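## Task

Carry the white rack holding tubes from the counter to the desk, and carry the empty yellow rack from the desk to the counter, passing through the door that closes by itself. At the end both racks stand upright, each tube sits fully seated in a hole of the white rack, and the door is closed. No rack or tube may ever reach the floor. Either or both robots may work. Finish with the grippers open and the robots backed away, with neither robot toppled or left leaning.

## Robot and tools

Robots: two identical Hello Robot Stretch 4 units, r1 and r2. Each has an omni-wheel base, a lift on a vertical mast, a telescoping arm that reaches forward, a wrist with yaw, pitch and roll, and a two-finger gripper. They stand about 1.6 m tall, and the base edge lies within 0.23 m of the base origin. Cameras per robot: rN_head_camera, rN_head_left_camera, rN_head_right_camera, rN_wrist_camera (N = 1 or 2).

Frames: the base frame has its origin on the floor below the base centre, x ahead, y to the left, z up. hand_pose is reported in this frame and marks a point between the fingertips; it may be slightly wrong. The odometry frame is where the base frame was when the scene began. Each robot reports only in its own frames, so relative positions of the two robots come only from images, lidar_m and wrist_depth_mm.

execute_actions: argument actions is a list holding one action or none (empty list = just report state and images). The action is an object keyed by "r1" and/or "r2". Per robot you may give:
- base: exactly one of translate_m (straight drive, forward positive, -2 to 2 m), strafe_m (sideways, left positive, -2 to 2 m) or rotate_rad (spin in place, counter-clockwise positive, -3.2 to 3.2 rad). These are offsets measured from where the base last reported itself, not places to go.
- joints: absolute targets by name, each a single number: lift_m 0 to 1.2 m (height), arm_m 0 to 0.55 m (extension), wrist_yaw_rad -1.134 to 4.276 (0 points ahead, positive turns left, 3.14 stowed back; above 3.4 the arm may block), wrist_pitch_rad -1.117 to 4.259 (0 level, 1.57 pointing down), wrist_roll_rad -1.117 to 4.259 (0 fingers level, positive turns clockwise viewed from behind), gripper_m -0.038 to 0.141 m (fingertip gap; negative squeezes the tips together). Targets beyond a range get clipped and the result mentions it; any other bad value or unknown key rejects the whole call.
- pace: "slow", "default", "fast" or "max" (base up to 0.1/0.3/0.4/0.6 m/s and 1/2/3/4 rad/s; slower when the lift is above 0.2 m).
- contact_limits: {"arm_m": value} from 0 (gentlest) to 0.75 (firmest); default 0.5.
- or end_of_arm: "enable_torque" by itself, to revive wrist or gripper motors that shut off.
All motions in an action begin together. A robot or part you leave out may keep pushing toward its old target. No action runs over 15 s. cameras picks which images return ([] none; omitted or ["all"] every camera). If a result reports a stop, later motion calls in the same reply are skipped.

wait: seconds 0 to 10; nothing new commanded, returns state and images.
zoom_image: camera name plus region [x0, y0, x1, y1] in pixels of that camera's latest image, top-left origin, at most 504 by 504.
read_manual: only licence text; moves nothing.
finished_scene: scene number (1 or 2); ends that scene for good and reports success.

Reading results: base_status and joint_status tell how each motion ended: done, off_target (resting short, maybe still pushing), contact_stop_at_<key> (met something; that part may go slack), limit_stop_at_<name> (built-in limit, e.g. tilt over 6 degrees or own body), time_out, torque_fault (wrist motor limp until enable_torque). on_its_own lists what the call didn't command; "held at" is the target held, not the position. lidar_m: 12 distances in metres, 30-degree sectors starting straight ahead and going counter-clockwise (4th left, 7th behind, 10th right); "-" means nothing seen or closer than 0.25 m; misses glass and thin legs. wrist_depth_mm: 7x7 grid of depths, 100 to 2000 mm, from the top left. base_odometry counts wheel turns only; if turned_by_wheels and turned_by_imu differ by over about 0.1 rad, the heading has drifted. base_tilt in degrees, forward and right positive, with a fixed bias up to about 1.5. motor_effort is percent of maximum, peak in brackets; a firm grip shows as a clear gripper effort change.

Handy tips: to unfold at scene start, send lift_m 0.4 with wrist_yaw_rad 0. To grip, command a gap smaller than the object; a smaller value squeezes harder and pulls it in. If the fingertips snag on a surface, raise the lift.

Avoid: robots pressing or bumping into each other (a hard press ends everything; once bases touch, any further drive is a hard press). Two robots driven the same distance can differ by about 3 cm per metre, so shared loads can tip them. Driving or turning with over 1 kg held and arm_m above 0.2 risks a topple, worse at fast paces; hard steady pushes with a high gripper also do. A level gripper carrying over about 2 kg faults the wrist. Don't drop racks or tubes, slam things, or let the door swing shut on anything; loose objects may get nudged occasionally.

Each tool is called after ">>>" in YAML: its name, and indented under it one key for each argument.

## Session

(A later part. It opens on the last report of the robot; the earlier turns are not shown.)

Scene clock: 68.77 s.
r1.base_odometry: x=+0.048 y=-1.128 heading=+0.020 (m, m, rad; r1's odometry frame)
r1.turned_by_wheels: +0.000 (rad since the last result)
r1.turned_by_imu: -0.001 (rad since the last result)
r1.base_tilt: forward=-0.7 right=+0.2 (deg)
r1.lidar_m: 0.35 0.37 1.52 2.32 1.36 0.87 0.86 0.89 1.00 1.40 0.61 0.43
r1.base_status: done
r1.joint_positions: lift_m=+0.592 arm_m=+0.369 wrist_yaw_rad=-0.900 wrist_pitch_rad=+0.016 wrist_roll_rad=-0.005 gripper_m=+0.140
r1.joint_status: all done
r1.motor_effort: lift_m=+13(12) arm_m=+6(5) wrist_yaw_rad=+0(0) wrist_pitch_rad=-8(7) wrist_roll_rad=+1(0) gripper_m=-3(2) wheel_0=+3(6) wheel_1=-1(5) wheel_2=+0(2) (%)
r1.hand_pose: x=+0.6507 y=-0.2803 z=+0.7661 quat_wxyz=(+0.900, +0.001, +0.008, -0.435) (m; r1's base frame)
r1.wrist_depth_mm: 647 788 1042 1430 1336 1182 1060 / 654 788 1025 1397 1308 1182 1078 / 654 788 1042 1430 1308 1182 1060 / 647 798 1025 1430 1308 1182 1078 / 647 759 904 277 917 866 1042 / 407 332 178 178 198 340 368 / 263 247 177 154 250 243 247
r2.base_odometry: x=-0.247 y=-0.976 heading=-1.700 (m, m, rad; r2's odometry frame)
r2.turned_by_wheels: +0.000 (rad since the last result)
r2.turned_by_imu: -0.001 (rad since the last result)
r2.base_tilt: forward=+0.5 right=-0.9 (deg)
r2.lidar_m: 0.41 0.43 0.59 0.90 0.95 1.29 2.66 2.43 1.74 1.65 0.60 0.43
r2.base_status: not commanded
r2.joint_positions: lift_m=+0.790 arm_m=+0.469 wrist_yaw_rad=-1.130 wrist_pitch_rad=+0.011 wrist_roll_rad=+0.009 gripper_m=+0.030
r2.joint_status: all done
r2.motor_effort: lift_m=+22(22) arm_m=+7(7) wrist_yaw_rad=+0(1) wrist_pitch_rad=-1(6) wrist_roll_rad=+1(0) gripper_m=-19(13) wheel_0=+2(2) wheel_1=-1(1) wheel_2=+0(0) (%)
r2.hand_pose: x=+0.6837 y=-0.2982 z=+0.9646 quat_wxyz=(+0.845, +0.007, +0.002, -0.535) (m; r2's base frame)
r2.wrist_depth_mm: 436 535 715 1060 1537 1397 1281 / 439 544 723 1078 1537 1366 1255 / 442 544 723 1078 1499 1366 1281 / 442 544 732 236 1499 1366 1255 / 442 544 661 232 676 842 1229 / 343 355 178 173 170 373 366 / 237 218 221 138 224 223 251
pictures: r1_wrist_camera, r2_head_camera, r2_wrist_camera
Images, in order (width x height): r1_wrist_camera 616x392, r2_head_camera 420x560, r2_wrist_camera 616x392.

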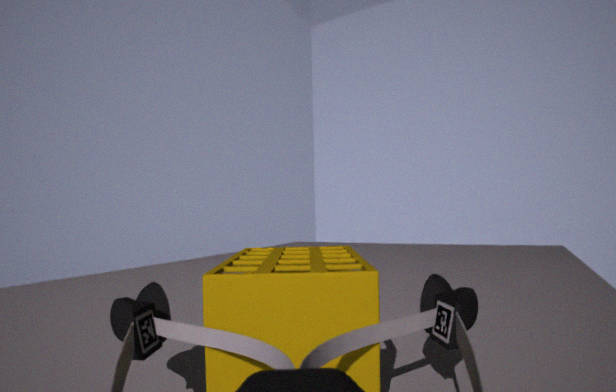

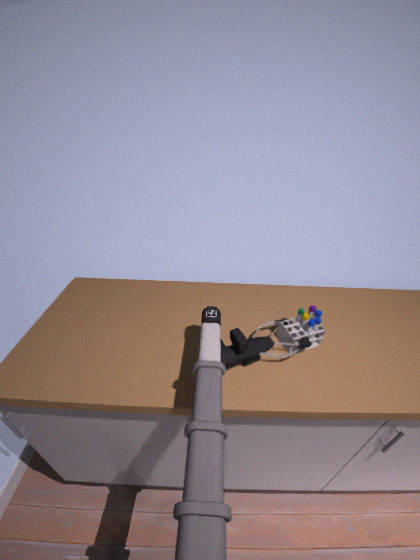

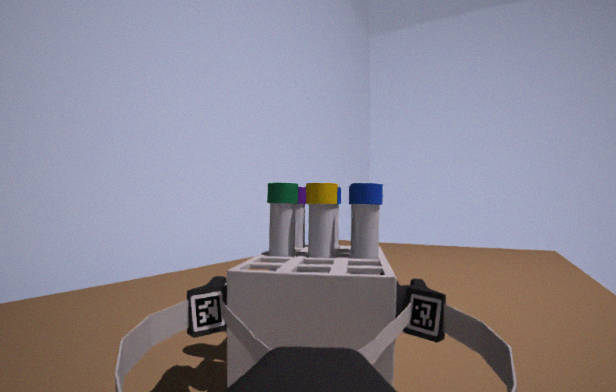

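>>> execute_actions:
  actions:
    - {"r1":{"joints":{"gripper_m":0.025}},"r2":{"joints":{"lift_m":0.84},"pace":"slow"}}
  cameras: ["r1_wrist_camera","r2_wrist_camera"]

>>> execute_actions:
  actions:
    - {"r1":{"joints":{"lift_m":0.65},"pace":"slow"},"r2":{"joints":{"arm_m":0.0,"wrist_yaw_rad":0},"pace":"slow"}}
  cameras: ["r1_wrist_camera","r2_wrist_camera"]

Scene clock: 73.70 s.
r1.base_odometry: x=+0.048 y=-1.128 heading=+0.020 (m, m, rad; r1's odometry frame)
r1.turned_by_wheels: +0.000 (rad since the last result)
r1.turned_by_imu: -0.001 (rad since the last result)
r1.base_tilt: forward=-0.8 right=+0.2 (deg)
r1.lidar_m: 0.36 0.36 1.54 2.32 1.37 0.86 0.85 0.89 1.04 1.42 0.64 0.44
r1.base_status: not commanded
r1.joint_positions: lift_m=+0.592 arm_m=+0.369 wrist_yaw_rad=-0.900 wrist_pitch_rad=+0.014 wrist_roll_rad=-0.005 gripper_m=+0.026
r1.joint_status: all done
r1.motor_effort: lift_m=+13(13) arm_m=+6(6) wrist_yaw_rad=+0(0) wrist_pitch_rad=-3(9) wrist_roll_rad=+0(0) gripper_m=-29(24) wheel_0=+3(3) wheel_1=-2(1) wheel_2=+0(0) (%)
r1.hand_pose: x=+0.6507 y=-0.2803 z=+0.7666 quat_wxyz=(+0.900, +0.001, +0.007, -0.435) (m; r1's base frame)
r1.wrist_depth_mm: 654 798 1042 1397 1336 1182 1060 / 647 788 1025 1430 1308 1160 1060 / 654 788 1042 1430 1308 1182 1060 / 647 788 1025 1397 1308 1160 1078 / 647 759 904 277 946 878 1025 / 418 424 171 172 179 389 375 / 268 168 170 171 178 227 249
r2.base_odometry: x=-0.247 y=-0.976 heading=-1.700 (m, m, rad; r2's odometry frame)
r2.turned_by_wheels: +0.000 (rad since the last result)
r2.turned_by_imu: -0.001 (rad since the last result)
r2.base_tilt: forward=+0.5 right=-0.8 (deg)
r2.lidar_m: 0.42 0.44 0.61 0.90 0.94 1.31 2.68 2.43 1.75 1.63 0.60 0.43
r2.base_status: not commanded
r2.joint_positions: lift_m=+0.840 arm_m=+0.469 wrist_yaw_rad=-1.130 wrist_pitch_rad=+0.015 wrist_roll_rad=+0.009 gripper_m=+0.030
r2.joint_status: all done
r2.motor_effort: lift_m=+23(22) arm_m=+7(7) wrist_yaw_rad=+0(0) wrist_pitch_rad=-11(11) wrist_roll_rad=+0(1) gripper_m=-19(19) wheel_0=+2(2) wheel_1=-1(1) wheel_2=+0(0) (%)
r2.hand_pose: x=+0.6837 y=-0.2982 z=+1.0135 quat_wxyz=(+0.845, +0.008, +0.004, -0.535) (m; r2's base frame)
r2.wrist_depth_mm: 439 539 723 1060 1537 1397 1281 / 439 544 732 1078 1537 1366 1255 / 442 539 723 1060 1499 1397 1255 / 442 549 715 233 1499 1366 1255 / 442 544 699 229 946 1366 1229 / 439 488 177 173 169 530 521 / 340 312 317 138 320 317 359
pictures: r1_wrist_camera, r2_wrist_camera
Images, in order (width x height): r1_wrist_camera 616x392, r2_wrist_camera 616x392.

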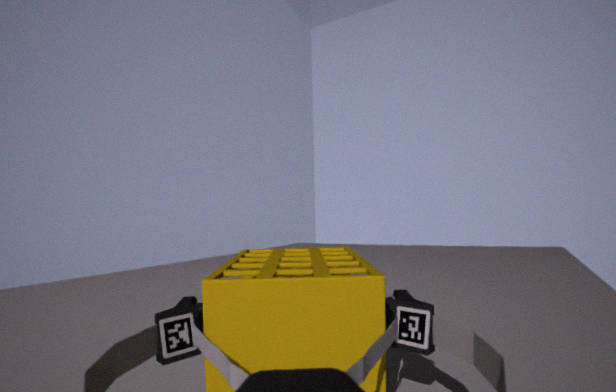

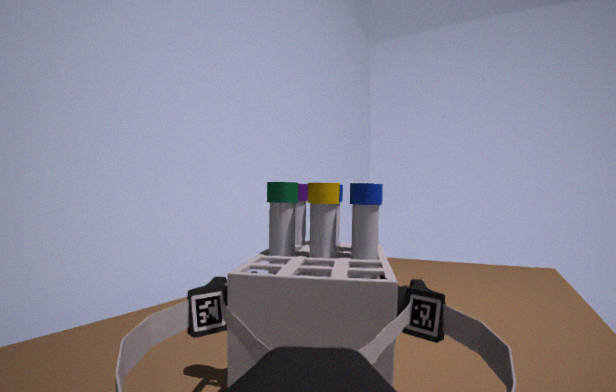

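Scene clock: 79.67 s.
r1.base_odometry: x=+0.048 y=-1.128 heading=+0.020 (m, m, rad; r1's odometry frame)
r1.turned_by_wheels: +0.000 (rad since the last result)
r1.turned_by_imu: -0.001 (rad since the last result)
r1.base_tilt: forward=-0.7 right=+0.1 (deg)
r1.lidar_m: 0.35 0.36 1.52 2.31 1.37 0.89 0.84 0.90 1.01 1.42 0.66 0.39
r1.base_status: not commanded
r1.joint_positions: lift_m=+0.650 arm_m=+0.369 wrist_yaw_rad=-0.900 wrist_pitch_rad=+0.016 wrist_roll_rad=-0.005 gripper_m=+0.026
r1.joint_status: all done
r1.motor_effort: lift_m=+23(24) arm_m=+6(6) wrist_yaw_rad=+0(0) wrist_pitch_rad=-9(10) wrist_roll_rad=+0(0) gripper_m=-28(26) wheel_0=+3(3) wheel_1=-2(2) wheel_2=+0(0) (%)
r1.hand_pose: x=+0.6507 y=-0.2803 z=+0.8230 quat_wxyz=(+0.900, +0.001, +0.008, -0.435) (m; r1's base frame)
r1.wrist_depth_mm: 654 788 1025 1430 1336 1182 1060 / 654 798 1042 1430 1308 1182 1060 / 654 788 1025 1464 1308 1160 1078 / 647 798 1025 1430 1308 1182 1060 / 640 778 931 271 1281 1160 1042 / 603 634 171 171 179 585 569 / 407 167 171 171 177 343 387
r2.base_odometry: x=-0.247 y=-0.976 heading=-1.700 (m, m, rad; r2's odometry frame)
r2.turned_by_wheels: +0.000 (rad since the last result)
r2.turned_by_imu: -0.001 (rad since the last result)
r2.base_tilt: forward=+0.6 right=-1.0 (deg)
r2.lidar_m: 0.41 0.43 0.57 0.92 0.97 1.32 2.66 2.44 1.74 1.63 0.60 0.44
r2.base_status: not commanded
r2.joint_positions: lift_m=+0.840 arm_m=+0.003 wrist_yaw_rad=+0.000 wrist_pitch_rad=+0.015 wrist_roll_rad=+0.009 gripper_m=+0.030
r2.joint_status: all done
joint sent to its limit — the command would take r2.arm_m past its lower limit, so that joint was sent only as far as its limit.
r2.motor_effort: lift_m=+23(23) arm_m=-7(4) wrist_yaw_rad=+2(8) wrist_pitch_rad=-11(11) wrist_roll_rad=+1(0) gripper_m=-20(19) wheel_0=+2(2) wheel_1=-1(1) wheel_2=+1(0) (%)
r2.hand_pose: x=+0.4621 y=-0.0874 z=+1.0135 quat_wxyz=(+1.000, +0.004, +0.007, +0.000) (m; r2's base frame)
r2.wrist_depth_mm: 866 866 854 842 820 820 820 / 866 854 842 854 831 820 820 / 854 842 854 854 820 831 809 / 854 842 854 234 831 820 820 / 866 842 831 229 820 820 809 / 496 512 178 173 169 525 512 / 343 314 320 138 322 317 359
pictures: r1_wrist_camera, r2_wrist_camera
Images, in order (width x height): r1_wrist_camera 616x392, r2_wrist_camera 616x392.

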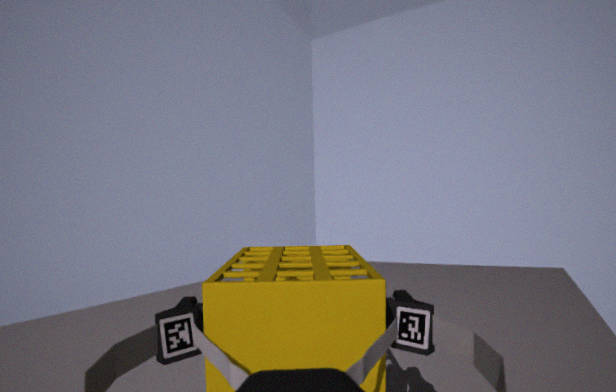

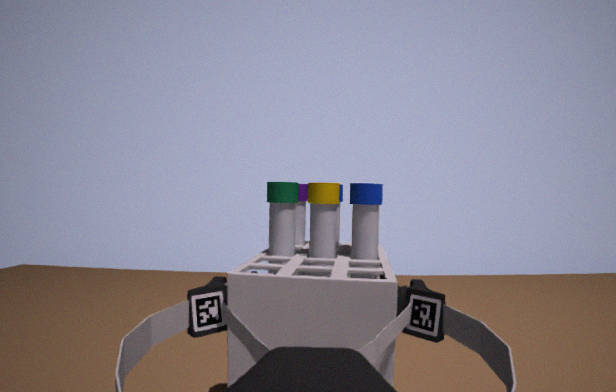

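>>> execute_actions:
  actions:
    - {"r1":{"base":{"translate_m":-0.25},"joints":{"arm_m":0.005,"wrist_yaw_rad":0},"pace":"slow"},"r2":{"base":{"translate_m":-1.3}}}
  cameras: []

>>> execute_actions:
  actions:
    - {"r1":{"base":{"rotate_rad":-1.68},"pace":"slow"},"r2":{"base":{"rotate_rad":-1.57},"pace":"slow"}}
  cameras: ["r1_head_right_camera","r2_head_camera","r2_head_right_camera"]

Scene clock: 91.67 s.
r1.base_odometry: x=-0.202 y=-1.133 heading=+0.020 (m, m, rad; r1's odometry frame)
r1.turned_by_wheels: +0.000 (rad since the last result)
r1.turned_by_imu: -0.002 (rad since the last result)
r1.base_tilt: forward=-0.7 right=+0.2 (deg)
r1.lidar_m: 0.52 0.60 1.83 2.28 0.96 0.60 0.63 0.65 0.83 1.44 1.05 0.67
r1.base_status: done
r1.joint_positions: lift_m=+0.650 arm_m=+0.006 wrist_yaw_rad=+0.000 wrist_pitch_rad=+0.017 wrist_roll_rad=-0.005 gripper_m=+0.026
r1.joint_status: all done
r1.motor_effort: lift_m=+23(24) arm_m=-6(5) wrist_yaw_rad=+1(5) wrist_pitch_rad=-11(9) wrist_roll_rad=+1(0) gripper_m=-28(26) wheel_0=-3(5) wheel_1=-1(0) wheel_2=+2(8) (%)
r1.hand_pose: x=+0.4654 y=-0.0874 z=+0.8230 quat_wxyz=(+1.000, -0.002, +0.008, +0.000) (m; r1's base frame)
r1.wrist_depth_mm: 1160 1205 1229 1281 1308 1397 1397 / 1160 1182 1205 1255 1308 1366 1430 / 1138 1160 1229 1255 1308 1366 1430 / 1138 1182 1229 1255 1281 1366 1397 / 1118 1160 1205 270 1281 1281 1205 / 1118 640 171 171 179 591 564 / 407 167 170 171 178 424 1366
r2.base_odometry: x=-0.080 y=+0.313 heading=-1.700 (m, m, rad; r2's odometry frame)
r2.turned_by_wheels: +0.000 (rad since the last result)
r2.turned_by_imu: +0.000 (rad since the last result)
r2.base_tilt: forward=+0.5 right=-0.8 (deg)
r2.lidar_m: 0.45 1.32 0.93 0.87 0.92 1.27 1.34 1.42 1.76 1.65 1.73 1.79
r2.base_status: done
r2.joint_positions: lift_m=+0.840 arm_m=+0.003 wrist_yaw_rad=+0.000 wrist_pitch_rad=+0.015 wrist_roll_rad=+0.009 gripper_m=+0.030
r2.joint_status: not commanded
r2.motor_effort: lift_m=+21(23) arm_m=-6(7) wrist_yaw_rad=+2(2) wrist_pitch_rad=-12(12) wrist_roll_rad=+1(0) gripper_m=-19(20) wheel_0=+0(6) wheel_1=+0(5) wheel_2=-2(11) (%)
r2.hand_pose: x=+0.4621 y=-0.0874 z=+1.0136 quat_wxyz=(+1.000, +0.004, +0.008, +0.000) (m; r2's base frame)
r2.wrist_depth_mm: 1255 1863 - - - - - / 1255 1863 - - - - - / 1308 1863 - - - - - / 1308 1863 - 234 - - - / 1308 1756 1499 229 1464 1430 1430 / 1308 1618 178 173 169 1430 1464 / 1281 1499 1464 138 1464 1397 1430
pictures: none
No camera images: the call's "cameras" was empty. Leave "cameras" out to get every camera's image.

Scene clock: 94.63 s.
r1.base_odometry: x=-0.202 y=-1.133 heading=-1.659 (m, m, rad; r1's odometry frame)
r1.turned_by_wheels: -1.679 (rad since the last result)
r1.turned_by_imu: -1.704 (rad since the last result)
r1.base_tilt: forward=-0.7 right=+0.2 (deg)
r1.lidar_m: 0.52 1.27 0.74 0.61 0.60 1.69 2.30 1.13 0.67 0.60 0.64 0.74
r1.base_status: done
r1.joint_positions: lift_m=+0.650 arm_m=+0.006 wrist_yaw_rad=+0.000 wrist_pitch_rad=+0.017 wrist_roll_rad=-0.005 gripper_m=+0.026
r1.joint_status: not commanded
r1.motor_effort: lift_m=+23(24) arm_m=-6(6) wrist_yaw_rad=+1(0) wrist_pitch_rad=-11(11) wrist_roll_rad=+0(0) gripper_m=-26(27) wheel_0=+4(6) wheel_1=+1(4) wheel_2=+3(8) (%)
r1.hand_pose: x=+0.4654 y=-0.0874 z=+0.8230 quat_wxyz=(+1.000, -0.002, +0.008, +0.000) (m; r1's base frame)
r1.wrist_depth_mm: 1138 1205 1281 1336 904 603 521 / 1118 1205 1255 1336 904 615 517 / 1138 1205 1229 1308 931 615 517 / 1118 1160 1255 1308 946 627 517 / 1098 1182 1229 271 891 621 508 / 1118 1160 170 171 179 603 508 / 1098 168 170 171 178 521 508
r2.base_odometry: x=-0.080 y=+0.313 heading=+3.014 (m, m, rad; r2's odometry frame)
r2.turned_by_wheels: -1.569 (rad since the last result)
r2.turned_by_imu: -1.552 (rad since the last result)
r2.base_tilt: forward=+0.6 right=-0.9 (deg)
r2.lidar_m: 0.46 1.74 1.77 1.70 1.28 0.93 0.88 0.93 1.26 1.34 1.39 1.76
r2.base_status: done
r2.joint_positions: lift_m=+0.840 arm_m=+0.003 wrist_yaw_rad=+0.000 wrist_pitch_rad=+0.015 wrist_roll_rad=+0.009 gripper_m=+0.030
r2.joint_status: not commanded
r2.motor_effort: lift_m=+21(21) arm_m=-7(7) wrist_yaw_rad=-1(0) wrist_pitch_rad=-11(11) wrist_roll_rad=+1(1) gripper_m=-19(18) wheel_0=+2(6) wheel_1=+3(4) wheel_2=+1(5) (%)
r2.hand_pose: x=+0.4621 y=-0.0874 z=+1.0136 quat_wxyz=(+1.000, +0.004, +0.008, +0.000) (m; r2's base frame)
r2.wrist_depth_mm: 1499 1499 1464 1430 1430 1397 1430 / 1499 1464 1464 1430 1464 1430 1430 / 1499 1464 1464 1464 1430 1430 1397 / 1499 1499 1464 232 1430 1397 1397 / 1464 1499 1464 229 1397 1397 1397 / 1499 1464 177 173 169 1397 1397 / 1499 1430 1430 138 1430 1397 1397
pictures: r1_head_right_camera, r2_head_camera, r2_head_right_camera
Images, in order (width x height): r1_head_right_camera 420x672, r2_head_camera 420x560, r2_head_right_camera 420x672.

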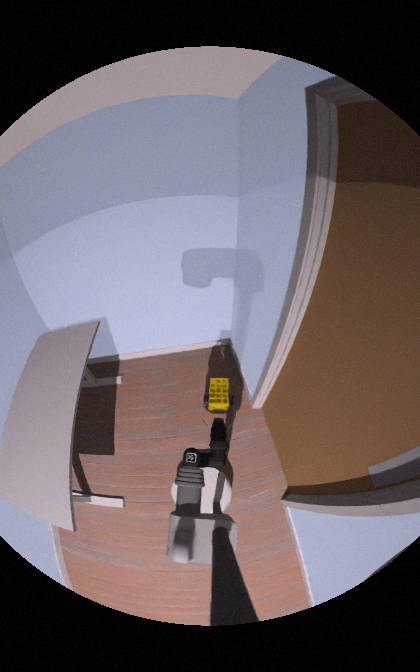

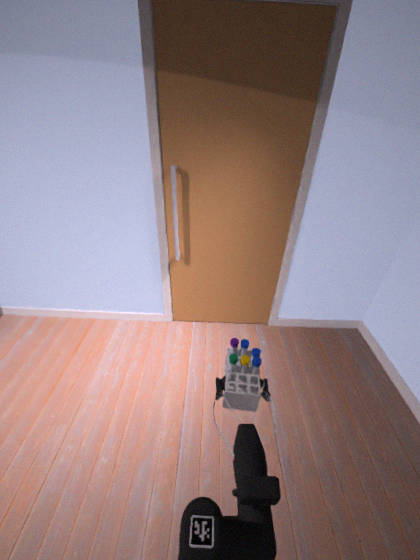

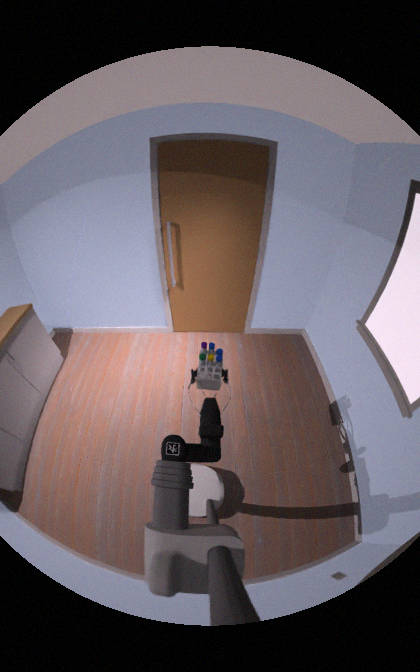

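>>> execute_actions:
  actions:
    - {"r1":{"base":{"translate_m":0.42}},"r2":{"base":{"strafe_m":0.7}}}
  cameras: ["r1_head_right_camera"]

>>> execute_actions:
  actions:
    - {"r1":{"base":{"rotate_rad":1.55},"pace":"slow"}}
  cameras: []

>>> execute_actions:
  actions:
    - {"r1":{"base":{"translate_m":-0.8},"pace":"slow"}}
  cameras: ["r1_head_right_camera","r2_head_right_camera"]

Scene clock: 104.50 s.
r1.base_odometry: x=-0.239 y=-1.551 heading=-1.659 (m, m, rad; r1's odometry frame)
r1.turned_by_wheels: +0.000 (rad since the last result)
r1.turned_by_imu: -0.002 (rad since the last result)
r1.base_tilt: forward=-0.7 right=+0.2 (deg)
r1.lidar_m: 0.52 1.06 0.86 0.72 0.72 0.85 2.70 0.94 0.62 0.54 0.51 0.58
r1.base_status: done
r1.joint_positions: lift_m=+0.650 arm_m=+0.006 wrist_yaw_rad=+0.000 wrist_pitch_rad=+0.017 wrist_roll_rad=-0.005 gripper_m=+0.026
r1.joint_status: not commanded
r1.motor_effort: lift_m=+23(23) arm_m=-6(6) wrist_yaw_rad=+0(0) wrist_pitch_rad=-10(10) wrist_roll_rad=+0(0) gripper_m=-26(25) wheel_0=+2(6) wheel_1=+0(5) wheel_2=+1(12) (%)
r1.hand_pose: x=+0.4654 y=-0.0874 z=+0.8230 quat_wxyz=(+1.000, -0.002, +0.008, +0.000) (m; r1's base frame)
r1.wrist_depth_mm: 759 809 866 904 691 466 373 / 759 809 842 904 699 469 373 / 750 798 842 891 715 477 375 / 759 788 842 891 707 477 375 / 750 778 820 270 668 480 377 / 741 788 171 171 179 455 375 / 741 167 170 171 178 415 373
r2.base_odometry: x=-0.169 y=-0.381 heading=+3.014 (m, m, rad; r2's odometry frame)
r2.turned_by_wheels: +0.000 (rad since the last result)
r2.turned_by_imu: -0.003 (rad since the last result)
r2.base_tilt: forward=+0.6 right=-0.9 (deg)
r2.lidar_m: 0.44 1.44 1.06 1.01 1.05 0.96 0.90 0.95 1.29 2.05 2.10 1.65
r2.base_status: done
r2.joint_positions: lift_m=+0.840 arm_m=+0.003 wrist_yaw_rad=+0.000 wrist_pitch_rad=+0.015 wrist_roll_rad=+0.009 gripper_m=+0.030
r2.joint_status: not commanded
r2.motor_effort: lift_m=+21(21) arm_m=-7(7) wrist_yaw_rad=+1(0) wrist_pitch_rad=-11(12) wrist_roll_rad=+1(0) gripper_m=-19(18) wheel_0=+1(9) wheel_1=-1(8) wheel_2=+0(3) (%)
r2.hand_pose: x=+0.4621 y=-0.0874 z=+1.0136 quat_wxyz=(+1.000, +0.004, +0.008, +0.000) (m; r2's base frame)
r2.wrist_depth_mm: 1499 1499 1430 1430 1430 1397 1397 / 1499 1499 1464 1430 1397 1430 1397 / 1499 1464 1464 1430 1430 1397 1397 / 1464 1464 1430 230 1397 1430 1366 / 1499 1464 1464 229 1397 1430 1397 / 1464 1464 177 172 169 1397 1366 / 1464 1430 1464 138 1397 1366 1366
pictures: r1_head_right_camera
Images, in order (width x height): r1_head_right_camera 420x672.

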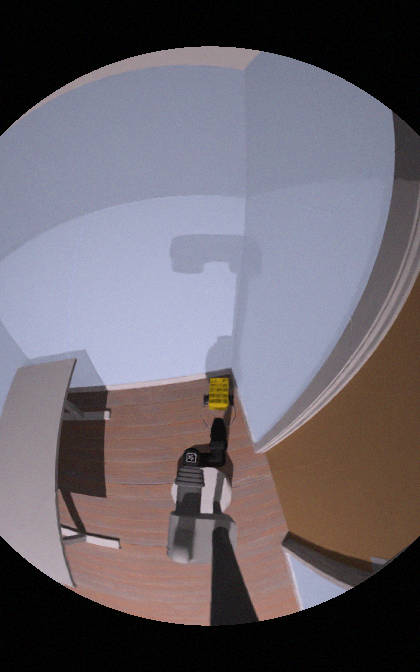

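Scene clock: 107.33 s.
r1.base_odometry: x=-0.239 y=-1.551 heading=-0.110 (m, m, rad; r1's odometry frame)
r1.turned_by_wheels: +1.550 (rad since the last result)
r1.turned_by_imu: +1.571 (rad since the last result)
r1.base_tilt: forward=-0.7 right=+0.2 (deg)
r1.lidar_m: 0.52 0.70 0.84 2.68 0.96 0.64 0.54 0.51 0.55 0.97 1.06 0.83
r1.base_status: done
r1.joint_positions: lift_m=+0.650 arm_m=+0.006 wrist_yaw_rad=+0.000 wrist_pitch_rad=+0.017 wrist_roll_rad=-0.005 gripper_m=+0.026
r1.joint_status: not commanded
r1.motor_effort: lift_m=+23(23) arm_m=-6(6) wrist_yaw_rad=+0(1) wrist_pitch_rad=-10(10) wrist_roll_rad=+0(0) gripper_m=-24(26) wheel_0=-3(6) wheel_1=+0(4) wheel_2=-2(6) (%)
r1.hand_pose: x=+0.4654 y=-0.0874 z=+0.8230 quat_wxyz=(+1.000, -0.002, +0.008, +0.000) (m; r1's base frame)
r1.wrist_depth_mm: 1205 1255 1366 1430 1537 1255 976 / 1205 1255 1336 1430 1499 1281 991 / 1205 1255 1366 1430 1537 1308 991 / 1160 1229 1336 1430 1499 1281 1008 / 1160 1255 1281 270 1430 1205 1008 / 634 647 171 171 179 732 917 / 462 167 171 171 178 1025 1008
r2.base_odometry: x=-0.169 y=-0.381 heading=+3.014 (m, m, rad; r2's odometry frame)
r2.turned_by_wheels: +0.000 (rad since the last result)
r2.turned_by_imu: -0.001 (rad since the last result)
r2.base_tilt: forward=+0.6 right=-0.8 (deg)
r2.lidar_m: 0.45 1.46 1.04 0.99 1.06 0.93 0.88 0.93 1.31 2.04 2.10 1.69
r2.base_status: not commanded
r2.joint_positions: lift_m=+0.840 arm_m=+0.003 wrist_yaw_rad=+0.000 wrist_pitch_rad=+0.015 wrist_roll_rad=+0.009 gripper_m=+0.030
r2.joint_status: not commanded
r2.motor_effort: lift_m=+21(21) arm_m=-7(7) wrist_yaw_rad=+2(0) wrist_pitch_rad=-12(12) wrist_roll_rad=+1(1) gripper_m=-19(19) wheel_0=+0(0) wheel_1=-1(1) wheel_2=+0(0) (%)
r2.hand_pose: x=+0.4621 y=-0.0874 z=+1.0136 quat_wxyz=(+1.000, +0.004, +0.008, +0.000) (m; r2's base frame)
r2.wrist_depth_mm: 1499 1464 1430 1464 1430 1397 1397 / 1499 1499 1464 1430 1397 1397 1397 / 1464 1464 1464 1464 1430 1430 1397 / 1464 1464 1499 234 1430 1430 1366 / 1499 1464 1464 230 1430 1397 1397 / 1464 1464 178 173 170 1397 1397 / 1464 1464 1464 138 1430 1430 1397
pictures: none
No camera images: the call's "cameras" was empty. Leave "cameras" out to get every camera's image.

action 0: r1: "base": translate_m = -0.8 would last too long for one action: at the pace "slow" translate_m can be at most 0.766 in either direction: name a faster pace, or command the rest in another action

>>> execute_actions:
  actions:
    - {"r1":{"base":{"rotate_rad":0.17},"pace":"slow"}}
  cameras: ["r1_head_camera"]

>>> execute_actions:
  actions:
    - {"r1":{"base":{"translate_m":-0.6},"pace":"slow"}}
  cameras: ["r1_head_right_camera","r2_head_right_camera"]

Scene clock: 111.70 s.
r1.base_odometry: x=-0.239 y=-1.551 heading=+0.060 (m, m, rad; r1's odometry frame)
r1.turned_by_wheels: +0.170 (rad since the last result)
r1.turned_by_imu: +0.171 (rad since the last result)
r1.base_tilt: forward=-0.7 right=+0.1 (deg)
r1.lidar_m: 0.52 0.70 0.93 2.68 0.79 0.58 0.53 0.51 0.62 1.05 1.08 0.79
r1.base_status: done
r1.joint_positions: lift_m=+0.650 arm_m=+0.006 wrist_yaw_rad=+0.000 wrist_pitch_rad=+0.017 wrist_roll_rad=-0.005 gripper_m=+0.026
r1.joint_status: not commanded
r1.motor_effort: lift_m=+23(23) arm_m=-6(6) wrist_yaw_rad=+0(1) wrist_pitch_rad=-11(8) wrist_roll_rad=+1(0) gripper_m=-29(27) wheel_0=-2(5) wheel_1=+0(8) wheel_2=-1(8) (%)
r1.hand_pose: x=+0.4654 y=-0.0874 z=+0.8230 quat_wxyz=(+1.000, -0.002, +0.008, +0.000) (m; r1's base frame)
r1.wrist_depth_mm: 1281 1281 1336 1366 1366 1430 1205 / 1255 1281 1336 1366 1397 1464 1205 / 1281 1281 1308 1366 1366 1430 1229 / 1255 1281 1308 1336 1366 1397 1255 / 1255 1281 1336 270 1366 1308 1182 / 640 640 171 171 178 591 640 / 842 167 170 171 177 917 1182
r2.base_odometry: x=-0.169 y=-0.381 heading=+3.014 (m, m, rad; r2's odometry frame)
r2.turned_by_wheels: +0.000 (rad since the last result)
r2.turned_by_imu: -0.001 (rad since the last result)
r2.base_tilt: forward=+0.6 right=-0.9 (deg)
r2.lidar_m: 0.44 1.46 1.06 0.99 1.04 0.94 0.90 0.94 1.28 2.02 2.11 1.67
r2.base_status: not commanded
r2.joint_positions: lift_m=+0.840 arm_m=+0.003 wrist_yaw_rad=+0.000 wrist_pitch_rad=+0.015 wrist_roll_rad=+0.009 gripper_m=+0.030
r2.joint_status: not commanded
r2.motor_effort: lift_m=+21(21) arm_m=-7(7) wrist_yaw_rad=-2(0) wrist_pitch_rad=-12(12) wrist_roll_rad=+1(0) gripper_m=-20(19) wheel_0=+0(0) wheel_1=-1(1) wheel_2=+0(0) (%)
r2.hand_pose: x=+0.4621 y=-0.0874 z=+1.0136 quat_wxyz=(+1.000, +0.004, +0.008, +0.000) (m; r2's base frame)
r2.wrist_depth_mm: 1499 1464 1464 1464 1464 1430 1397 / 1464 1464 1499 1430 1397 1430 1397 / 1499 1499 1464 1464 1430 1430 1397 / 1464 1464 1430 234 1430 1397 1397 / 1464 1464 1430 229 1397 1397 1397 / 1464 1464 177 172 170 1397 1397 / 1499 1464 1464 138 1397 1397 1366
pictures: r1_head_camera
Images, in order (width x height): r1_head_camera 420x560.

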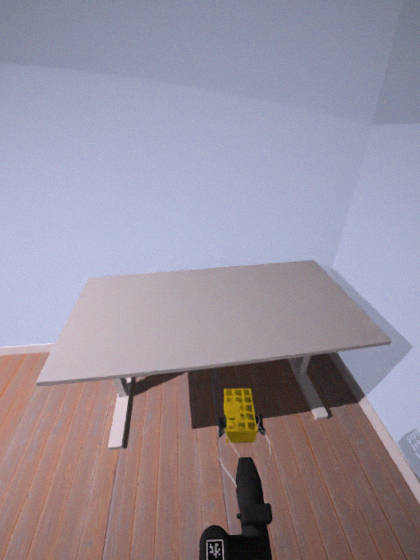

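Scene clock: 118.97 s.
r1.base_odometry: x=-0.838 y=-1.588 heading=+0.060 (m, m, rad; r1's odometry frame)
r1.turned_by_wheels: +0.000 (rad since the last result)
r1.turned_by_imu: -0.006 (rad since the last result)
r1.base_tilt: forward=-0.7 right=+0.2 (deg)
r1.lidar_m: 0.52 1.32 2.77 0.57 2.08 1.46 0.54 0.27 0.25 0.25 0.25 1.39
r1.base_status: done
r1.joint_positions: lift_m=+0.650 arm_m=+0.006 wrist_yaw_rad=+0.000 wrist_pitch_rad=+0.017 wrist_roll_rad=-0.005 gripper_m=+0.026
r1.joint_status: not commanded
r1.motor_effort: lift_m=+20(23) arm_m=-5(6) wrist_yaw_rad=+1(5) wrist_pitch_rad=-10(12) wrist_roll_rad=+1(0) gripper_m=-29(25) wheel_0=-2(19) wheel_1=-1(22) wheel_2=+3(28) (%)
r1.hand_pose: x=+0.4652 y=-0.0874 z=+0.8232 quat_wxyz=(+1.000, -0.002, +0.008, +0.000) (m; r1's base frame)
r1.wrist_depth_mm: 1863 1863 1921 1983 - 1756 1255 / 1808 1863 1921 1983 - 1756 1308 / 1863 1921 1921 1983 - 1808 1308 / 1756 1863 1921 1983 1983 1863 1336 / 1756 1618 1576 268 1808 1576 1308 / 1756 1808 171 171 179 1708 1281 / 1808 167 170 171 177 1537 1281
r2.base_odometry: x=-0.169 y=-0.381 heading=+3.014 (m, m, rad; r2's odometry frame)
r2.turned_by_wheels: +0.000 (rad since the last result)
r2.turned_by_imu: -0.001 (rad since the last result)
r2.base_tilt: forward=+0.5 right=-1.0 (deg)
r2.lidar_m: 0.45 1.47 1.05 0.99 1.06 0.95 0.90 0.93 1.29 2.04 1.28 1.37
r2.base_status: not commanded
r2.joint_positions: lift_m=+0.840 arm_m=+0.003 wrist_yaw_rad=+0.000 wrist_pitch_rad=+0.015 wrist_roll_rad=+0.009 gripper_m=+0.030
r2.joint_status: not commanded
r2.motor_effort: lift_m=+21(21) arm_m=-7(7) wrist_yaw_rad=-1(1) wrist_pitch_rad=-11(11) wrist_roll_rad=+1(0) gripper_m=-19(19) wheel_0=+1(0) wheel_1=-1(1) wheel_2=+0(0) (%)
r2.hand_pose: x=+0.4621 y=-0.0874 z=+1.0136 quat_wxyz=(+1.000, +0.004, +0.008, +0.000) (m; r2's base frame)
r2.wrist_depth_mm: 1499 1464 1464 1464 - - - / 1499 1464 1499 1464 - - 1366 / 1499 1464 1464 1430 - - - / 1499 1464 1430 233 - - - / 1464 1464 1464 230 - - 1281 / 1499 1430 178 173 170 - - / 1464 1397 1430 138 - - -
pictures: r1_head_right_camera, r2_head_right_camera
Images, in order (width x height): r1_head_right_camera 420x672, r2_head_right_camera 420x672.

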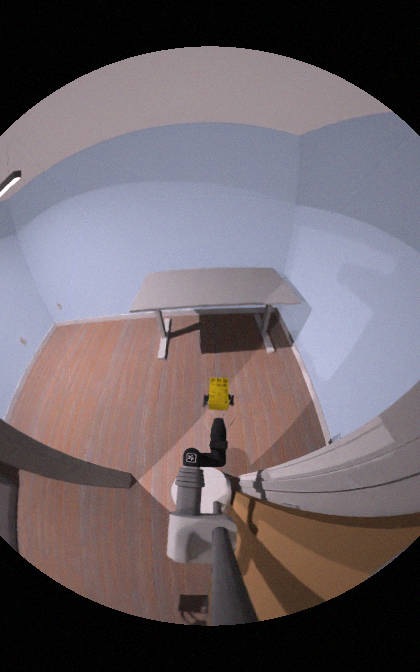

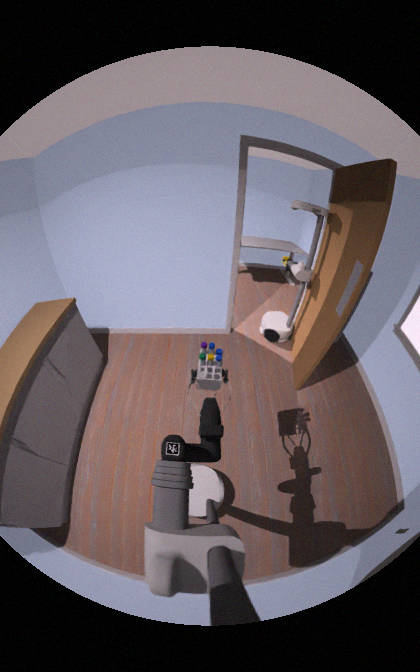

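>>> execute_actions:
  actions:
    - {"r1":{"base":{"translate_m":-0.55},"pace":"slow"}}
  cameras: []

>>> execute_actions:
  actions:
    - {"r1":{"joints":{"wrist_yaw_rad":2.9},"pace":"slow"}}
  cameras: ["r1_head_right_camera"]

>>> execute_actions:
  actions:
    - {"r1":{"base":{"strafe_m":-0.5},"pace":"slow"}}
  cameras: ["r1_head_right_camera","r2_head_right_camera"]

Scene clock: 131.07 s.
r1.base_odometry: x=-1.386 y=-1.620 heading=+0.060 (m, m, rad; r1's odometry frame)
r1.turned_by_wheels: +0.000 (rad since the last result)
r1.turned_by_imu: -0.032 (rad since the last result)
r1.base_tilt: forward=-0.8 right=+0.2 (deg)
r1.lidar_m: 0.52 1.86 0.70 1.39 1.04 0.97 2.08 0.25 0.25 - 0.25 0.32
r1.base_status: done
r1.joint_positions: lift_m=+0.650 arm_m=+0.006 wrist_yaw_rad=+0.000 wrist_pitch_rad=+0.017 wrist_roll_rad=-0.005 gripper_m=+0.026
r1.joint_status: not commanded
r1.motor_effort: lift_m=+21(20) arm_m=-5(5) wrist_yaw_rad=+0(0) wrist_pitch_rad=-10(10) wrist_roll_rad=+0(0) gripper_m=-27(28) wheel_0=+0(13) wheel_1=-5(30) wheel_2=+4(31) (%)
r1.hand_pose: x=+0.4652 y=-0.0874 z=+0.8232 quat_wxyz=(+1.000, -0.002, +0.008, +0.000) (m; r1's base frame)
r1.wrist_depth_mm: - - - - - 293 209 / - - - - - 300 212 / - - - - - 304 215 / - - - - - 309 217 / - - - 270 - 309 218 / - - 171 171 180 287 217 / - 167 171 171 177 246 216
r2.base_odometry: x=-0.169 y=-0.381 heading=+3.014 (m, m, rad; r2's odometry frame)
r2.turned_by_wheels: +0.000 (rad since the last result)
r2.turned_by_imu: -0.002 (rad since the last result)
r2.base_tilt: forward=+0.6 right=-0.9 (deg)
r2.lidar_m: 0.45 1.48 1.05 1.01 1.06 0.95 0.91 0.95 1.30 2.04 1.32 1.24
r2.base_status: not commanded
r2.joint_positions: lift_m=+0.840 arm_m=+0.003 wrist_yaw_rad=+0.000 wrist_pitch_rad=+0.015 wrist_roll_rad=+0.009 gripper_m=+0.030
r2.joint_status: not commanded
r2.motor_effort: lift_m=+21(21) arm_m=-6(7) wrist_yaw_rad=+0(0) wrist_pitch_rad=-12(11) wrist_roll_rad=+1(1) gripper_m=-20(19) wheel_0=+1(1) wheel_1=-1(1) wheel_2=+0(0) (%)
r2.hand_pose: x=+0.4621 y=-0.0874 z=+1.0136 quat_wxyz=(+1.000, +0.004, +0.008, +0.000) (m; r2's base frame)
r2.wrist_depth_mm: 1499 1464 1499 1464 - - - / 1499 1499 1464 1430 - - - / 1499 1499 1430 1464 - - - / 1464 1464 1464 233 - - - / 1464 1464 1464 231 - - - / 1499 1464 178 173 169 - - / 1464 1464 1430 138 - - -
pictures: none
No camera images: the call's "cameras" was empty. Leave "cameras" out to get every camera's image.

Scene clock: 133.50 s.
r1.base_odometry: x=-1.386 y=-1.620 heading=+0.060 (m, m, rad; r1's odometry frame)
r1.turned_by_wheels: +0.000 (rad since the last result)
r1.turned_by_imu: -0.001 (rad since the last result)
r1.base_tilt: forward=-0.7 right=+0.1 (deg)
r1.lidar_m: 1.82 1.87 0.72 1.39 1.05 0.99 2.08 0.26 0.25 - 0.25 0.31
r1.base_status: not commanded
r1.joint_positions: lift_m=+0.650 arm_m=+0.006 wrist_yaw_rad=+2.899 wrist_pitch_rad=+0.017 wrist_roll_rad=-0.005 gripper_m=+0.026
r1.joint_status: all done
r1.motor_effort: lift_m=+21(21) arm_m=-5(5) wrist_yaw_rad=+2(7) wrist_pitch_rad=-11(12) wrist_roll_rad=+1(0) gripper_m=-26(28) wheel_0=+0(0) wheel_1=-5(5) wheel_2=+4(4) (%)
r1.hand_pose: x=-0.0823 y=+0.1540 z=+0.8232 quat_wxyz=(+0.121, -0.009, -0.001, +0.993) (m; r1's base frame)
r1.wrist_depth_mm: 195 - - - - - - / 148 - - - - - - / 147 245 - - - - - / 147 267 - - - - - / 1921 - - 270 - - 1863 / 1921 - 171 171 179 - 1921 / 1921 167 170 171 178 1921 1921
r2.base_odometry: x=-0.169 y=-0.381 heading=+3.014 (m, m, rad; r2's odometry frame)
r2.turned_by_wheels: +0.000 (rad since the last result)
r2.turned_by_imu: +0.000 (rad since the last result)
r2.base_tilt: forward=+0.5 right=-0.9 (deg)
r2.lidar_m: 0.45 1.43 1.05 1.00 1.05 0.96 0.89 0.95 1.31 2.04 1.33 1.24
r2.base_status: not commanded
r2.joint_positions: lift_m=+0.840 arm_m=+0.003 wrist_yaw_rad=+0.000 wrist_pitch_rad=+0.015 wrist_roll_rad=+0.009 gripper_m=+0.030
r2.joint_status: not commanded
r2.motor_effort: lift_m=+21(21) arm_m=-7(7) wrist_yaw_rad=+0(0) wrist_pitch_rad=-12(12) wrist_roll_rad=+1(1) gripper_m=-20(19) wheel_0=+0(1) wheel_1=-1(1) wheel_2=+0(0) (%)
r2.hand_pose: x=+0.4621 y=-0.0874 z=+1.0136 quat_wxyz=(+1.000, +0.004, +0.008, +0.000) (m; r2's base frame)
r2.wrist_depth_mm: 1499 1464 1464 1464 - - - / 1499 1464 1430 1464 - - - / 1499 1499 1430 1430 - - - / 1499 1464 1464 233 - - - / 1464 1464 1464 230 - - - / 1499 1464 177 172 169 - - / 1464 1430 1464 138 - - -
pictures: r1_head_right_camera
Images, in order (width x height): r1_head_right_camera 420x672.

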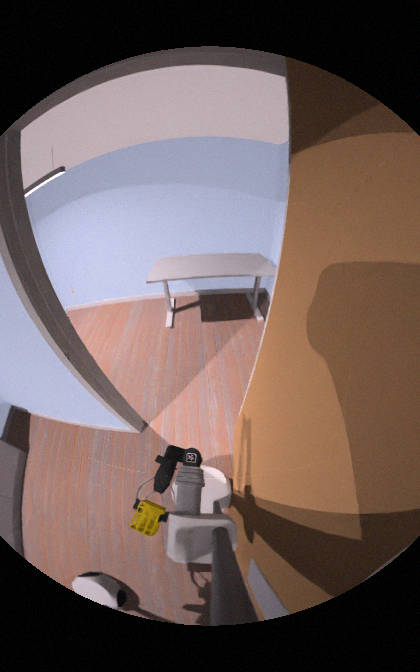

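Scene clock: 138.83 s.
r1.base_odometry: x=-1.356 y=-2.002 heading=+0.023 (m, m, rad; r1's odometry frame)
r1.turned_by_wheels: -0.037 (rad since the last result)
r1.turned_by_imu: +0.367 (rad since the last result)
r1.base_tilt: forward=-0.8 right=+0.2 (deg)
r1.lidar_m: 1.90 0.96 1.17 1.14 1.14 2.00 1.99 0.27 0.25 - 0.25 0.27
r1.base_status: strafe_m contact_stop (by the wheels' count: -0.383 of -0.500)
r1.joint_positions: lift_m=+0.650 arm_m=+0.006 wrist_yaw_rad=+2.900 wrist_pitch_rad=+0.017 wrist_roll_rad=-0.005 gripper_m=+0.026
r1.joint_status: not commanded
r1.on_its_own: the wheels are slack since a contact_stop
r1.motor_effort: lift_m=+21(20) arm_m=-5(5) wrist_yaw_rad=+0(2) wrist_pitch_rad=-10(11) wrist_roll_rad=+0(0) gripper_m=-27(27) wheel_0=+0(30) wheel_1=+0(35) wheel_2=+0(8) (%)
r1.hand_pose: x=-0.0824 y=+0.1539 z=+0.8232 quat_wxyz=(+0.120, -0.009, -0.001, +0.993) (m; r1's base frame)
r1.wrist_depth_mm: 195 - - - - - 1366 / 148 - - - - - - / 148 244 - - - - 1308 / 147 266 - - - - - / 1537 - - 270 - - - / 1661 - 171 171 179 - - / 1576 167 171 171 178 1921 -
r2.base_odometry: x=-0.169 y=-0.381 heading=+3.014 (m, m, rad; r2's odometry frame)
r2.turned_by_wheels: +0.000 (rad since the last result)
r2.turned_by_imu: -0.001 (rad since the last result)
r2.base_tilt: forward=+0.5 right=-0.8 (deg)
r2.lidar_m: 0.45 1.45 1.03 1.00 1.04 0.96 0.90 0.92 1.29 2.04 1.32 1.35
r2.base_status: not commanded
r2.joint_positions: lift_m=+0.840 arm_m=+0.003 wrist_yaw_rad=+0.000 wrist_pitch_rad=+0.015 wrist_roll_rad=+0.009 gripper_m=+0.030
r2.joint_status: not commanded
r2.motor_effort: lift_m=+21(21) arm_m=-7(7) wrist_yaw_rad=-1(0) wrist_pitch_rad=-11(12) wrist_roll_rad=+0(0) gripper_m=-20(19) wheel_0=+1(0) wheel_1=-1(1) wheel_2=+0(0) (%)
r2.hand_pose: x=+0.4621 y=-0.0874 z=+1.0136 quat_wxyz=(+1.000, +0.004, +0.008, +0.000) (m; r2's base frame)
r2.wrist_depth_mm: 1499 1464 1464 1430 - - - / 1499 1464 1464 1430 - - - / 1499 1464 1464 1430 - - - / 1499 1464 1464 234 - - - / 1464 1464 1464 230 - - - / 1464 1499 178 172 169 - - / 1499 1464 1430 138 - - -
pictures: r1_head_right_camera, r2_head_right_camera
Images, in order (width x height): r1_head_right_camera 420x672, r2_head_right_camera 420x672.

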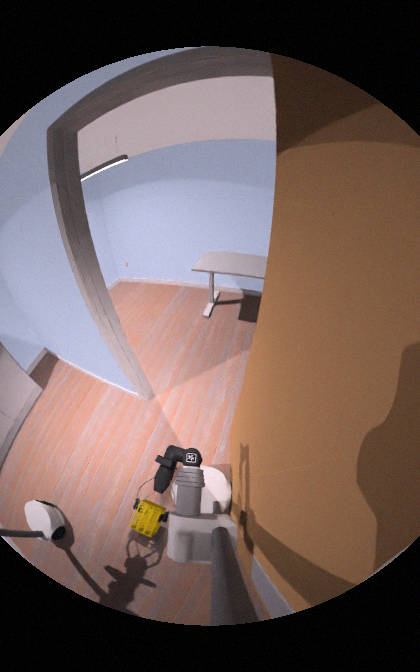

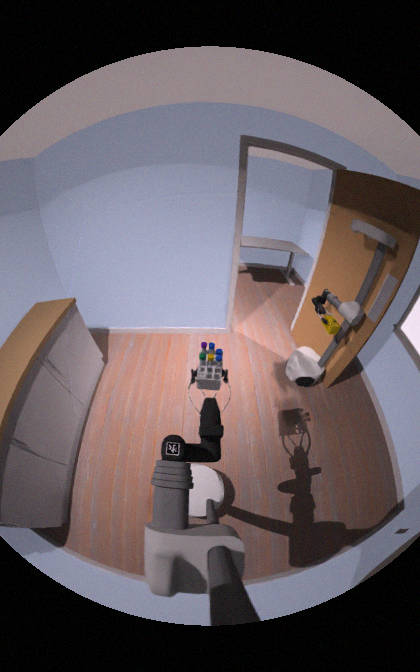

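>>> execute_actions:
  actions:
    - {"r1":{"base":{"translate_m":-0.1},"pace":"slow"},"r2":{"base":{"translate_m":0.75}}}
  cameras: []

>>> execute_actions:
  actions:
    - {"r2":{"base":{"rotate_rad":-0.6},"pace":"slow"}}
  cameras: ["r1_head_left_camera","r2_head_right_camera"]

Scene clock: 149.20 s.
r1.base_odometry: x=-1.456 y=-2.004 heading=+0.023 (m, m, rad; r1's odometry frame)
r1.turned_by_wheels: +0.000 (rad since the last result)
r1.turned_by_imu: -0.002 (rad since the last result)
r1.base_tilt: forward=-0.8 right=+0.1 (deg)
r1.lidar_m: 2.03 1.05 0.98 0.95 2.23 1.91 1.91 0.29 0.25 - 0.25 0.27
r1.base_status: done
r1.joint_positions: lift_m=+0.650 arm_m=+0.006 wrist_yaw_rad=+2.900 wrist_pitch_rad=+0.017 wrist_roll_rad=-0.005 gripper_m=+0.026
r1.joint_status: not commanded
r1.motor_effort: lift_m=+21(20) arm_m=-5(5) wrist_yaw_rad=+0(0) wrist_pitch_rad=-11(10) wrist_roll_rad=+0(0) gripper_m=-26(26) wheel_0=-2(4) wheel_1=-3(7) wheel_2=+4(9) (%)
r1.hand_pose: x=-0.0824 y=+0.1539 z=+0.8232 quat_wxyz=(+0.120, -0.009, -0.001, +0.993) (m; r1's base frame)
r1.wrist_depth_mm: 195 - - - - - - / 148 - - - - - - / 147 245 - - - - - / 147 266 - - - - - / 1499 - - 270 - - - / 1537 - 171 171 180 - - / 1537 167 171 171 177 1921 -
r2.base_odometry: x=-0.913 y=-0.286 heading=+3.014 (m, m, rad; r2's odometry frame)
r2.turned_by_wheels: +0.000 (rad since the last result)
r2.turned_by_imu: -0.002 (rad since the last result)
r2.base_tilt: forward=+0.5 right=-0.9 (deg)
r2.lidar_m: 0.47 0.93 1.04 1.00 1.05 1.50 1.64 1.72 2.14 0.95 0.94 0.95
r2.base_status: done
r2.joint_positions: lift_m=+0.840 arm_m=+0.003 wrist_yaw_rad=+0.000 wrist_pitch_rad=+0.015 wrist_roll_rad=+0.009 gripper_m=+0.030
r2.joint_status: not commanded
r2.motor_effort: lift_m=+21(21) arm_m=-7(7) wrist_yaw_rad=+0(1) wrist_pitch_rad=-13(11) wrist_roll_rad=+1(0) gripper_m=-19(19) wheel_0=+2(5) wheel_1=+1(7) wheel_2=+1(11) (%)
r2.hand_pose: x=+0.4621 y=-0.0874 z=+1.0136 quat_wxyz=(+1.000, +0.004, +0.008, +0.000) (m; r2's base frame)
r2.wrist_depth_mm: 732 723 723 715 707 - - / 741 723 715 715 707 - - / 732 715 715 707 715 - - / 732 723 715 232 699 - - / 732 715 723 229 683 - - / 723 715 177 172 169 - - / 723 707 715 138 683 - -
pictures: none
No camera images: the call's "cameras" was empty. Leave "cameras" out to get every camera's image.

Scene clock: 151.03 s.
r1.base_odometry: x=-1.456 y=-2.004 heading=+0.023 (m, m, rad; r1's odometry frame)
r1.turned_by_wheels: +0.000 (rad since the last result)
r1.turned_by_imu: +0.000 (rad since the last result)
r1.base_tilt: forward=-0.8 right=+0.1 (deg)
r1.lidar_m: 2.02 1.05 0.73 0.79 2.26 1.91 1.90 0.26 0.25 - 0.25 0.27
r1.base_status: not commanded
r1.joint_positions: lift_m=+0.650 arm_m=+0.006 wrist_yaw_rad=+2.900 wrist_pitch_rad=+0.017 wrist_roll_rad=-0.005 gripper_m=+0.026
r1.joint_status: not commanded
r1.motor_effort: lift_m=+21(21) arm_m=-5(5) wrist_yaw_rad=+0(0) wrist_pitch_rad=-12(10) wrist_roll_rad=+0(0) gripper_m=-27(26) wheel_0=-2(1) wheel_1=-4(4) wheel_2=+3(3) (%)
r1.hand_pose: x=-0.0824 y=+0.1539 z=+0.8232 quat_wxyz=(+0.120, -0.009, -0.001, +0.993) (m; r1's base frame)
r1.wrist_depth_mm: 195 - - - - - - / 148 - - - - - - / 147 245 - - - - - / 147 267 - - - - - / 1499 - - 270 - - - / 1576 - 171 171 179 - - / 1576 167 171 171 178 1921 -
r2.base_odometry: x=-0.913 y=-0.286 heading=+2.415 (m, m, rad; r2's odometry frame)
r2.turned_by_wheels: -0.599 (rad since the last result)
r2.turned_by_imu: -0.593 (rad since the last result)
r2.base_tilt: forward=+0.5 right=-0.9 (deg)
r2.lidar_m: 0.45 0.92 0.93 1.09 1.00 1.03 1.40 1.64 1.70 2.19 0.95 0.94
r2.base_status: done
r2.joint_positions: lift_m=+0.840 arm_m=+0.003 wrist_yaw_rad=+0.000 wrist_pitch_rad=+0.015 wrist_roll_rad=+0.009 gripper_m=+0.030
r2.joint_status: not commanded
r2.motor_effort: lift_m=+21(21) arm_m=-6(7) wrist_yaw_rad=+1(1) wrist_pitch_rad=-11(12) wrist_roll_rad=+1(1) gripper_m=-20(19) wheel_0=+3(6) wheel_1=+2(4) wheel_2=+3(6) (%)
r2.hand_pose: x=+0.4621 y=-0.0875 z=+1.0136 quat_wxyz=(+1.000, +0.004, +0.008, +0.000) (m; r2's base frame)
r2.wrist_depth_mm: 647 715 - - - 1042 931 / 654 715 - - - 1060 917 / 654 723 - - - 1060 904 / 647 715 - 234 1281 1042 917 / 647 715 - 229 1160 1042 904 / 647 707 178 173 169 991 904 / 640 683 - 138 1160 976 931
pictures: r1_head_left_camera, r2_head_right_camera
Images, in order (width x height): r1_head_left_camera 420x672, r2_head_right_camera 420x672.

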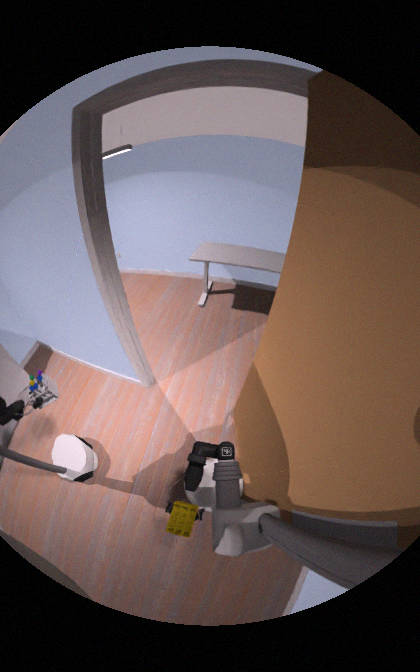

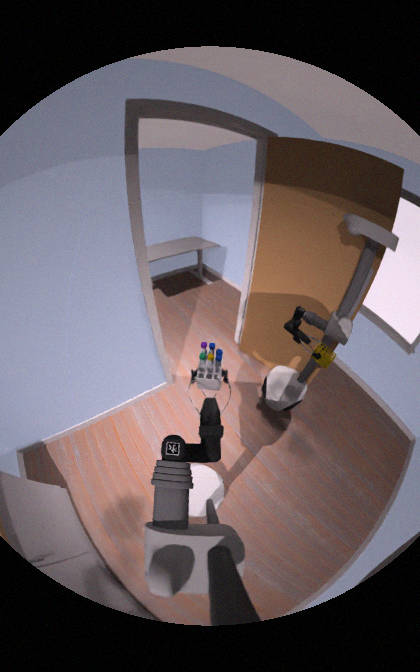

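>>> execute_actions:
  actions:
    - {"r2":{"base":{"translate_m":0.65}}}
  cameras: []

>>> execute_actions:
  actions:
    - {"r2":{"base":{"rotate_rad":0.35},"pace":"slow"}}
  cameras: ["r2_head_right_camera"]

Scene clock: 157.10 s.
r1.base_odometry: x=-1.456 y=-2.004 heading=+0.023 (m, m, rad; r1's odometry frame)
r1.turned_by_wheels: +0.000 (rad since the last result)
r1.turned_by_imu: -0.001 (rad since the last result)
r1.base_tilt: forward=-0.7 right=+0.1 (deg)
r1.lidar_m: 2.03 0.64 0.60 2.16 2.24 1.91 1.90 0.29 0.25 - 0.25 0.29
r1.base_status: not commanded
r1.joint_positions: lift_m=+0.650 arm_m=+0.006 wrist_yaw_rad=+2.900 wrist_pitch_rad=+0.017 wrist_roll_rad=-0.005 gripper_m=+0.026
r1.joint_status: not commanded
r1.motor_effort: lift_m=+20(21) arm_m=-5(5) wrist_yaw_rad=+0(0) wrist_pitch_rad=-10(11) wrist_roll_rad=+0(0) gripper_m=-27(25) wheel_0=-2(2) wheel_1=-4(4) wheel_2=+4(3) (%)
r1.hand_pose: x=-0.0824 y=+0.1539 z=+0.8232 quat_wxyz=(+0.120, -0.009, -0.001, +0.993) (m; r1's base frame)
r1.wrist_depth_mm: 195 - - - - - - / 148 - - - - - - / 148 245 - - - - - / 147 267 - - - - - / 1499 - - 270 - - - / 1618 - 171 171 179 - - / 1537 167 171 171 178 1921 -
r2.base_odometry: x=-1.399 y=+0.146 heading=+2.415 (m, m, rad; r2's odometry frame)
r2.turned_by_wheels: +0.000 (rad since the last result)
r2.turned_by_imu: -0.002 (rad since the last result)
r2.base_tilt: forward=+0.6 right=-0.8 (deg)
r2.lidar_m: 0.45 0.37 0.40 0.53 1.20 1.41 1.88 2.18 2.24 0.59 0.59 0.84
r2.base_status: done
r2.joint_positions: lift_m=+0.840 arm_m=+0.003 wrist_yaw_rad=+0.000 wrist_pitch_rad=+0.015 wrist_roll_rad=+0.009 gripper_m=+0.030
r2.joint_status: not commanded
r2.motor_effort: lift_m=+21(21) arm_m=-7(7) wrist_yaw_rad=+1(1) wrist_pitch_rad=-12(12) wrist_roll_rad=+1(1) gripper_m=-19(19) wheel_0=+2(6) wheel_1=+2(6) wheel_2=+2(8) (%)
r2.hand_pose: x=+0.4621 y=-0.0874 z=+1.0136 quat_wxyz=(+1.000, +0.004, +0.008, +0.000) (m; r2's base frame)
r2.wrist_depth_mm: 1921 - - - - 683 535 / 1921 - - - - 676 530 / 1863 - - - - 683 554 / 1863 - - 233 1808 683 554 / 1863 - - 230 1708 683 554 / 1808 - 178 172 170 615 530 / 1808 - - 138 1756 609 525
pictures: none
No camera images: the call's "cameras" was empty. Leave "cameras" out to get every camera's image.

Scene clock: 158.57 s.
r1.base_odometry: x=-1.456 y=-2.004 heading=+0.023 (m, m, rad; r1's odometry frame)
r1.turned_by_wheels: +0.000 (rad since the last result)
r1.turned_by_imu: +0.000 (rad since the last result)
r1.base_tilt: forward=-0.8 right=+0.2 (deg)
r1.lidar_m: 2.03 0.64 0.61 2.18 2.26 1.90 1.90 0.27 0.25 - 0.25 0.29
r1.base_status: not commanded
r1.joint_positions: lift_m=+0.650 arm_m=+0.006 wrist_yaw_rad=+2.900 wrist_pitch_rad=+0.017 wrist_roll_rad=-0.005 gripper_m=+0.026
r1.joint_status: not commanded
r1.motor_effort: lift_m=+21(21) arm_m=-5(5) wrist_yaw_rad=+1(0) wrist_pitch_rad=-10(10) wrist_roll_rad=+0(1) gripper_m=-26(27) wheel_0=-2(1) wheel_1=-4(4) wheel_2=+3(3) (%)
r1.hand_pose: x=-0.0824 y=+0.1539 z=+0.8232 quat_wxyz=(+0.120, -0.009, -0.001, +0.993) (m; r1's base frame)
r1.wrist_depth_mm: 195 - - - - - - / 148 - - - - - - / 147 245 - - - - - / 147 266 - - - - - / 1499 - - 270 - - - / 1576 1983 171 171 179 - - / 1576 167 171 171 178 1863 -
r2.base_odometry: x=-1.399 y=+0.146 heading=+2.765 (m, m, rad; r2's odometry frame)
r2.turned_by_wheels: +0.349 (rad since the last result)
r2.turned_by_imu: +0.345 (rad since the last result)
r2.base_tilt: forward=+0.5 right=-1.0 (deg)
r2.lidar_m: 0.45 0.37 0.47 0.84 1.37 1.64 2.17 2.20 0.66 0.59 0.85 0.96
r2.base_status: done
r2.joint_positions: lift_m=+0.840 arm_m=+0.003 wrist_yaw_rad=+0.000 wrist_pitch_rad=+0.015 wrist_roll_rad=+0.009 gripper_m=+0.030
r2.joint_status: not commanded
r2.motor_effort: lift_m=+21(21) arm_m=-7(7) wrist_yaw_rad=-2(0) wrist_pitch_rad=-12(11) wrist_roll_rad=+0(1) gripper_m=-19(20) wheel_0=-3(5) wheel_1=-3(6) wheel_2=-4(3) (%)
r2.hand_pose: x=+0.4621 y=-0.0874 z=+1.0136 quat_wxyz=(+1.000, +0.004, +0.008, +0.000) (m; r2's base frame)
r2.wrist_depth_mm: 301 - - - - - 1708 / - - - - - - 1661 / - - - - - - 1756 / - - - 232 - - 1618 / - - - 230 - - 1661 / - - 178 172 169 - 1661 / - - - 138 - 1921 1618
pictures: r2_head_right_camera
Images, in order (width x height): r2_head_right_camera 420x672.

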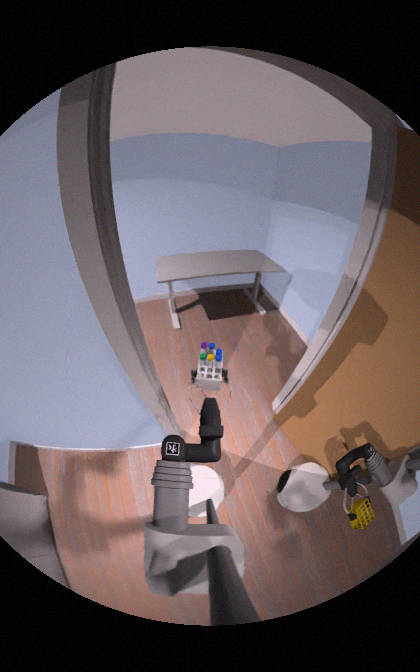

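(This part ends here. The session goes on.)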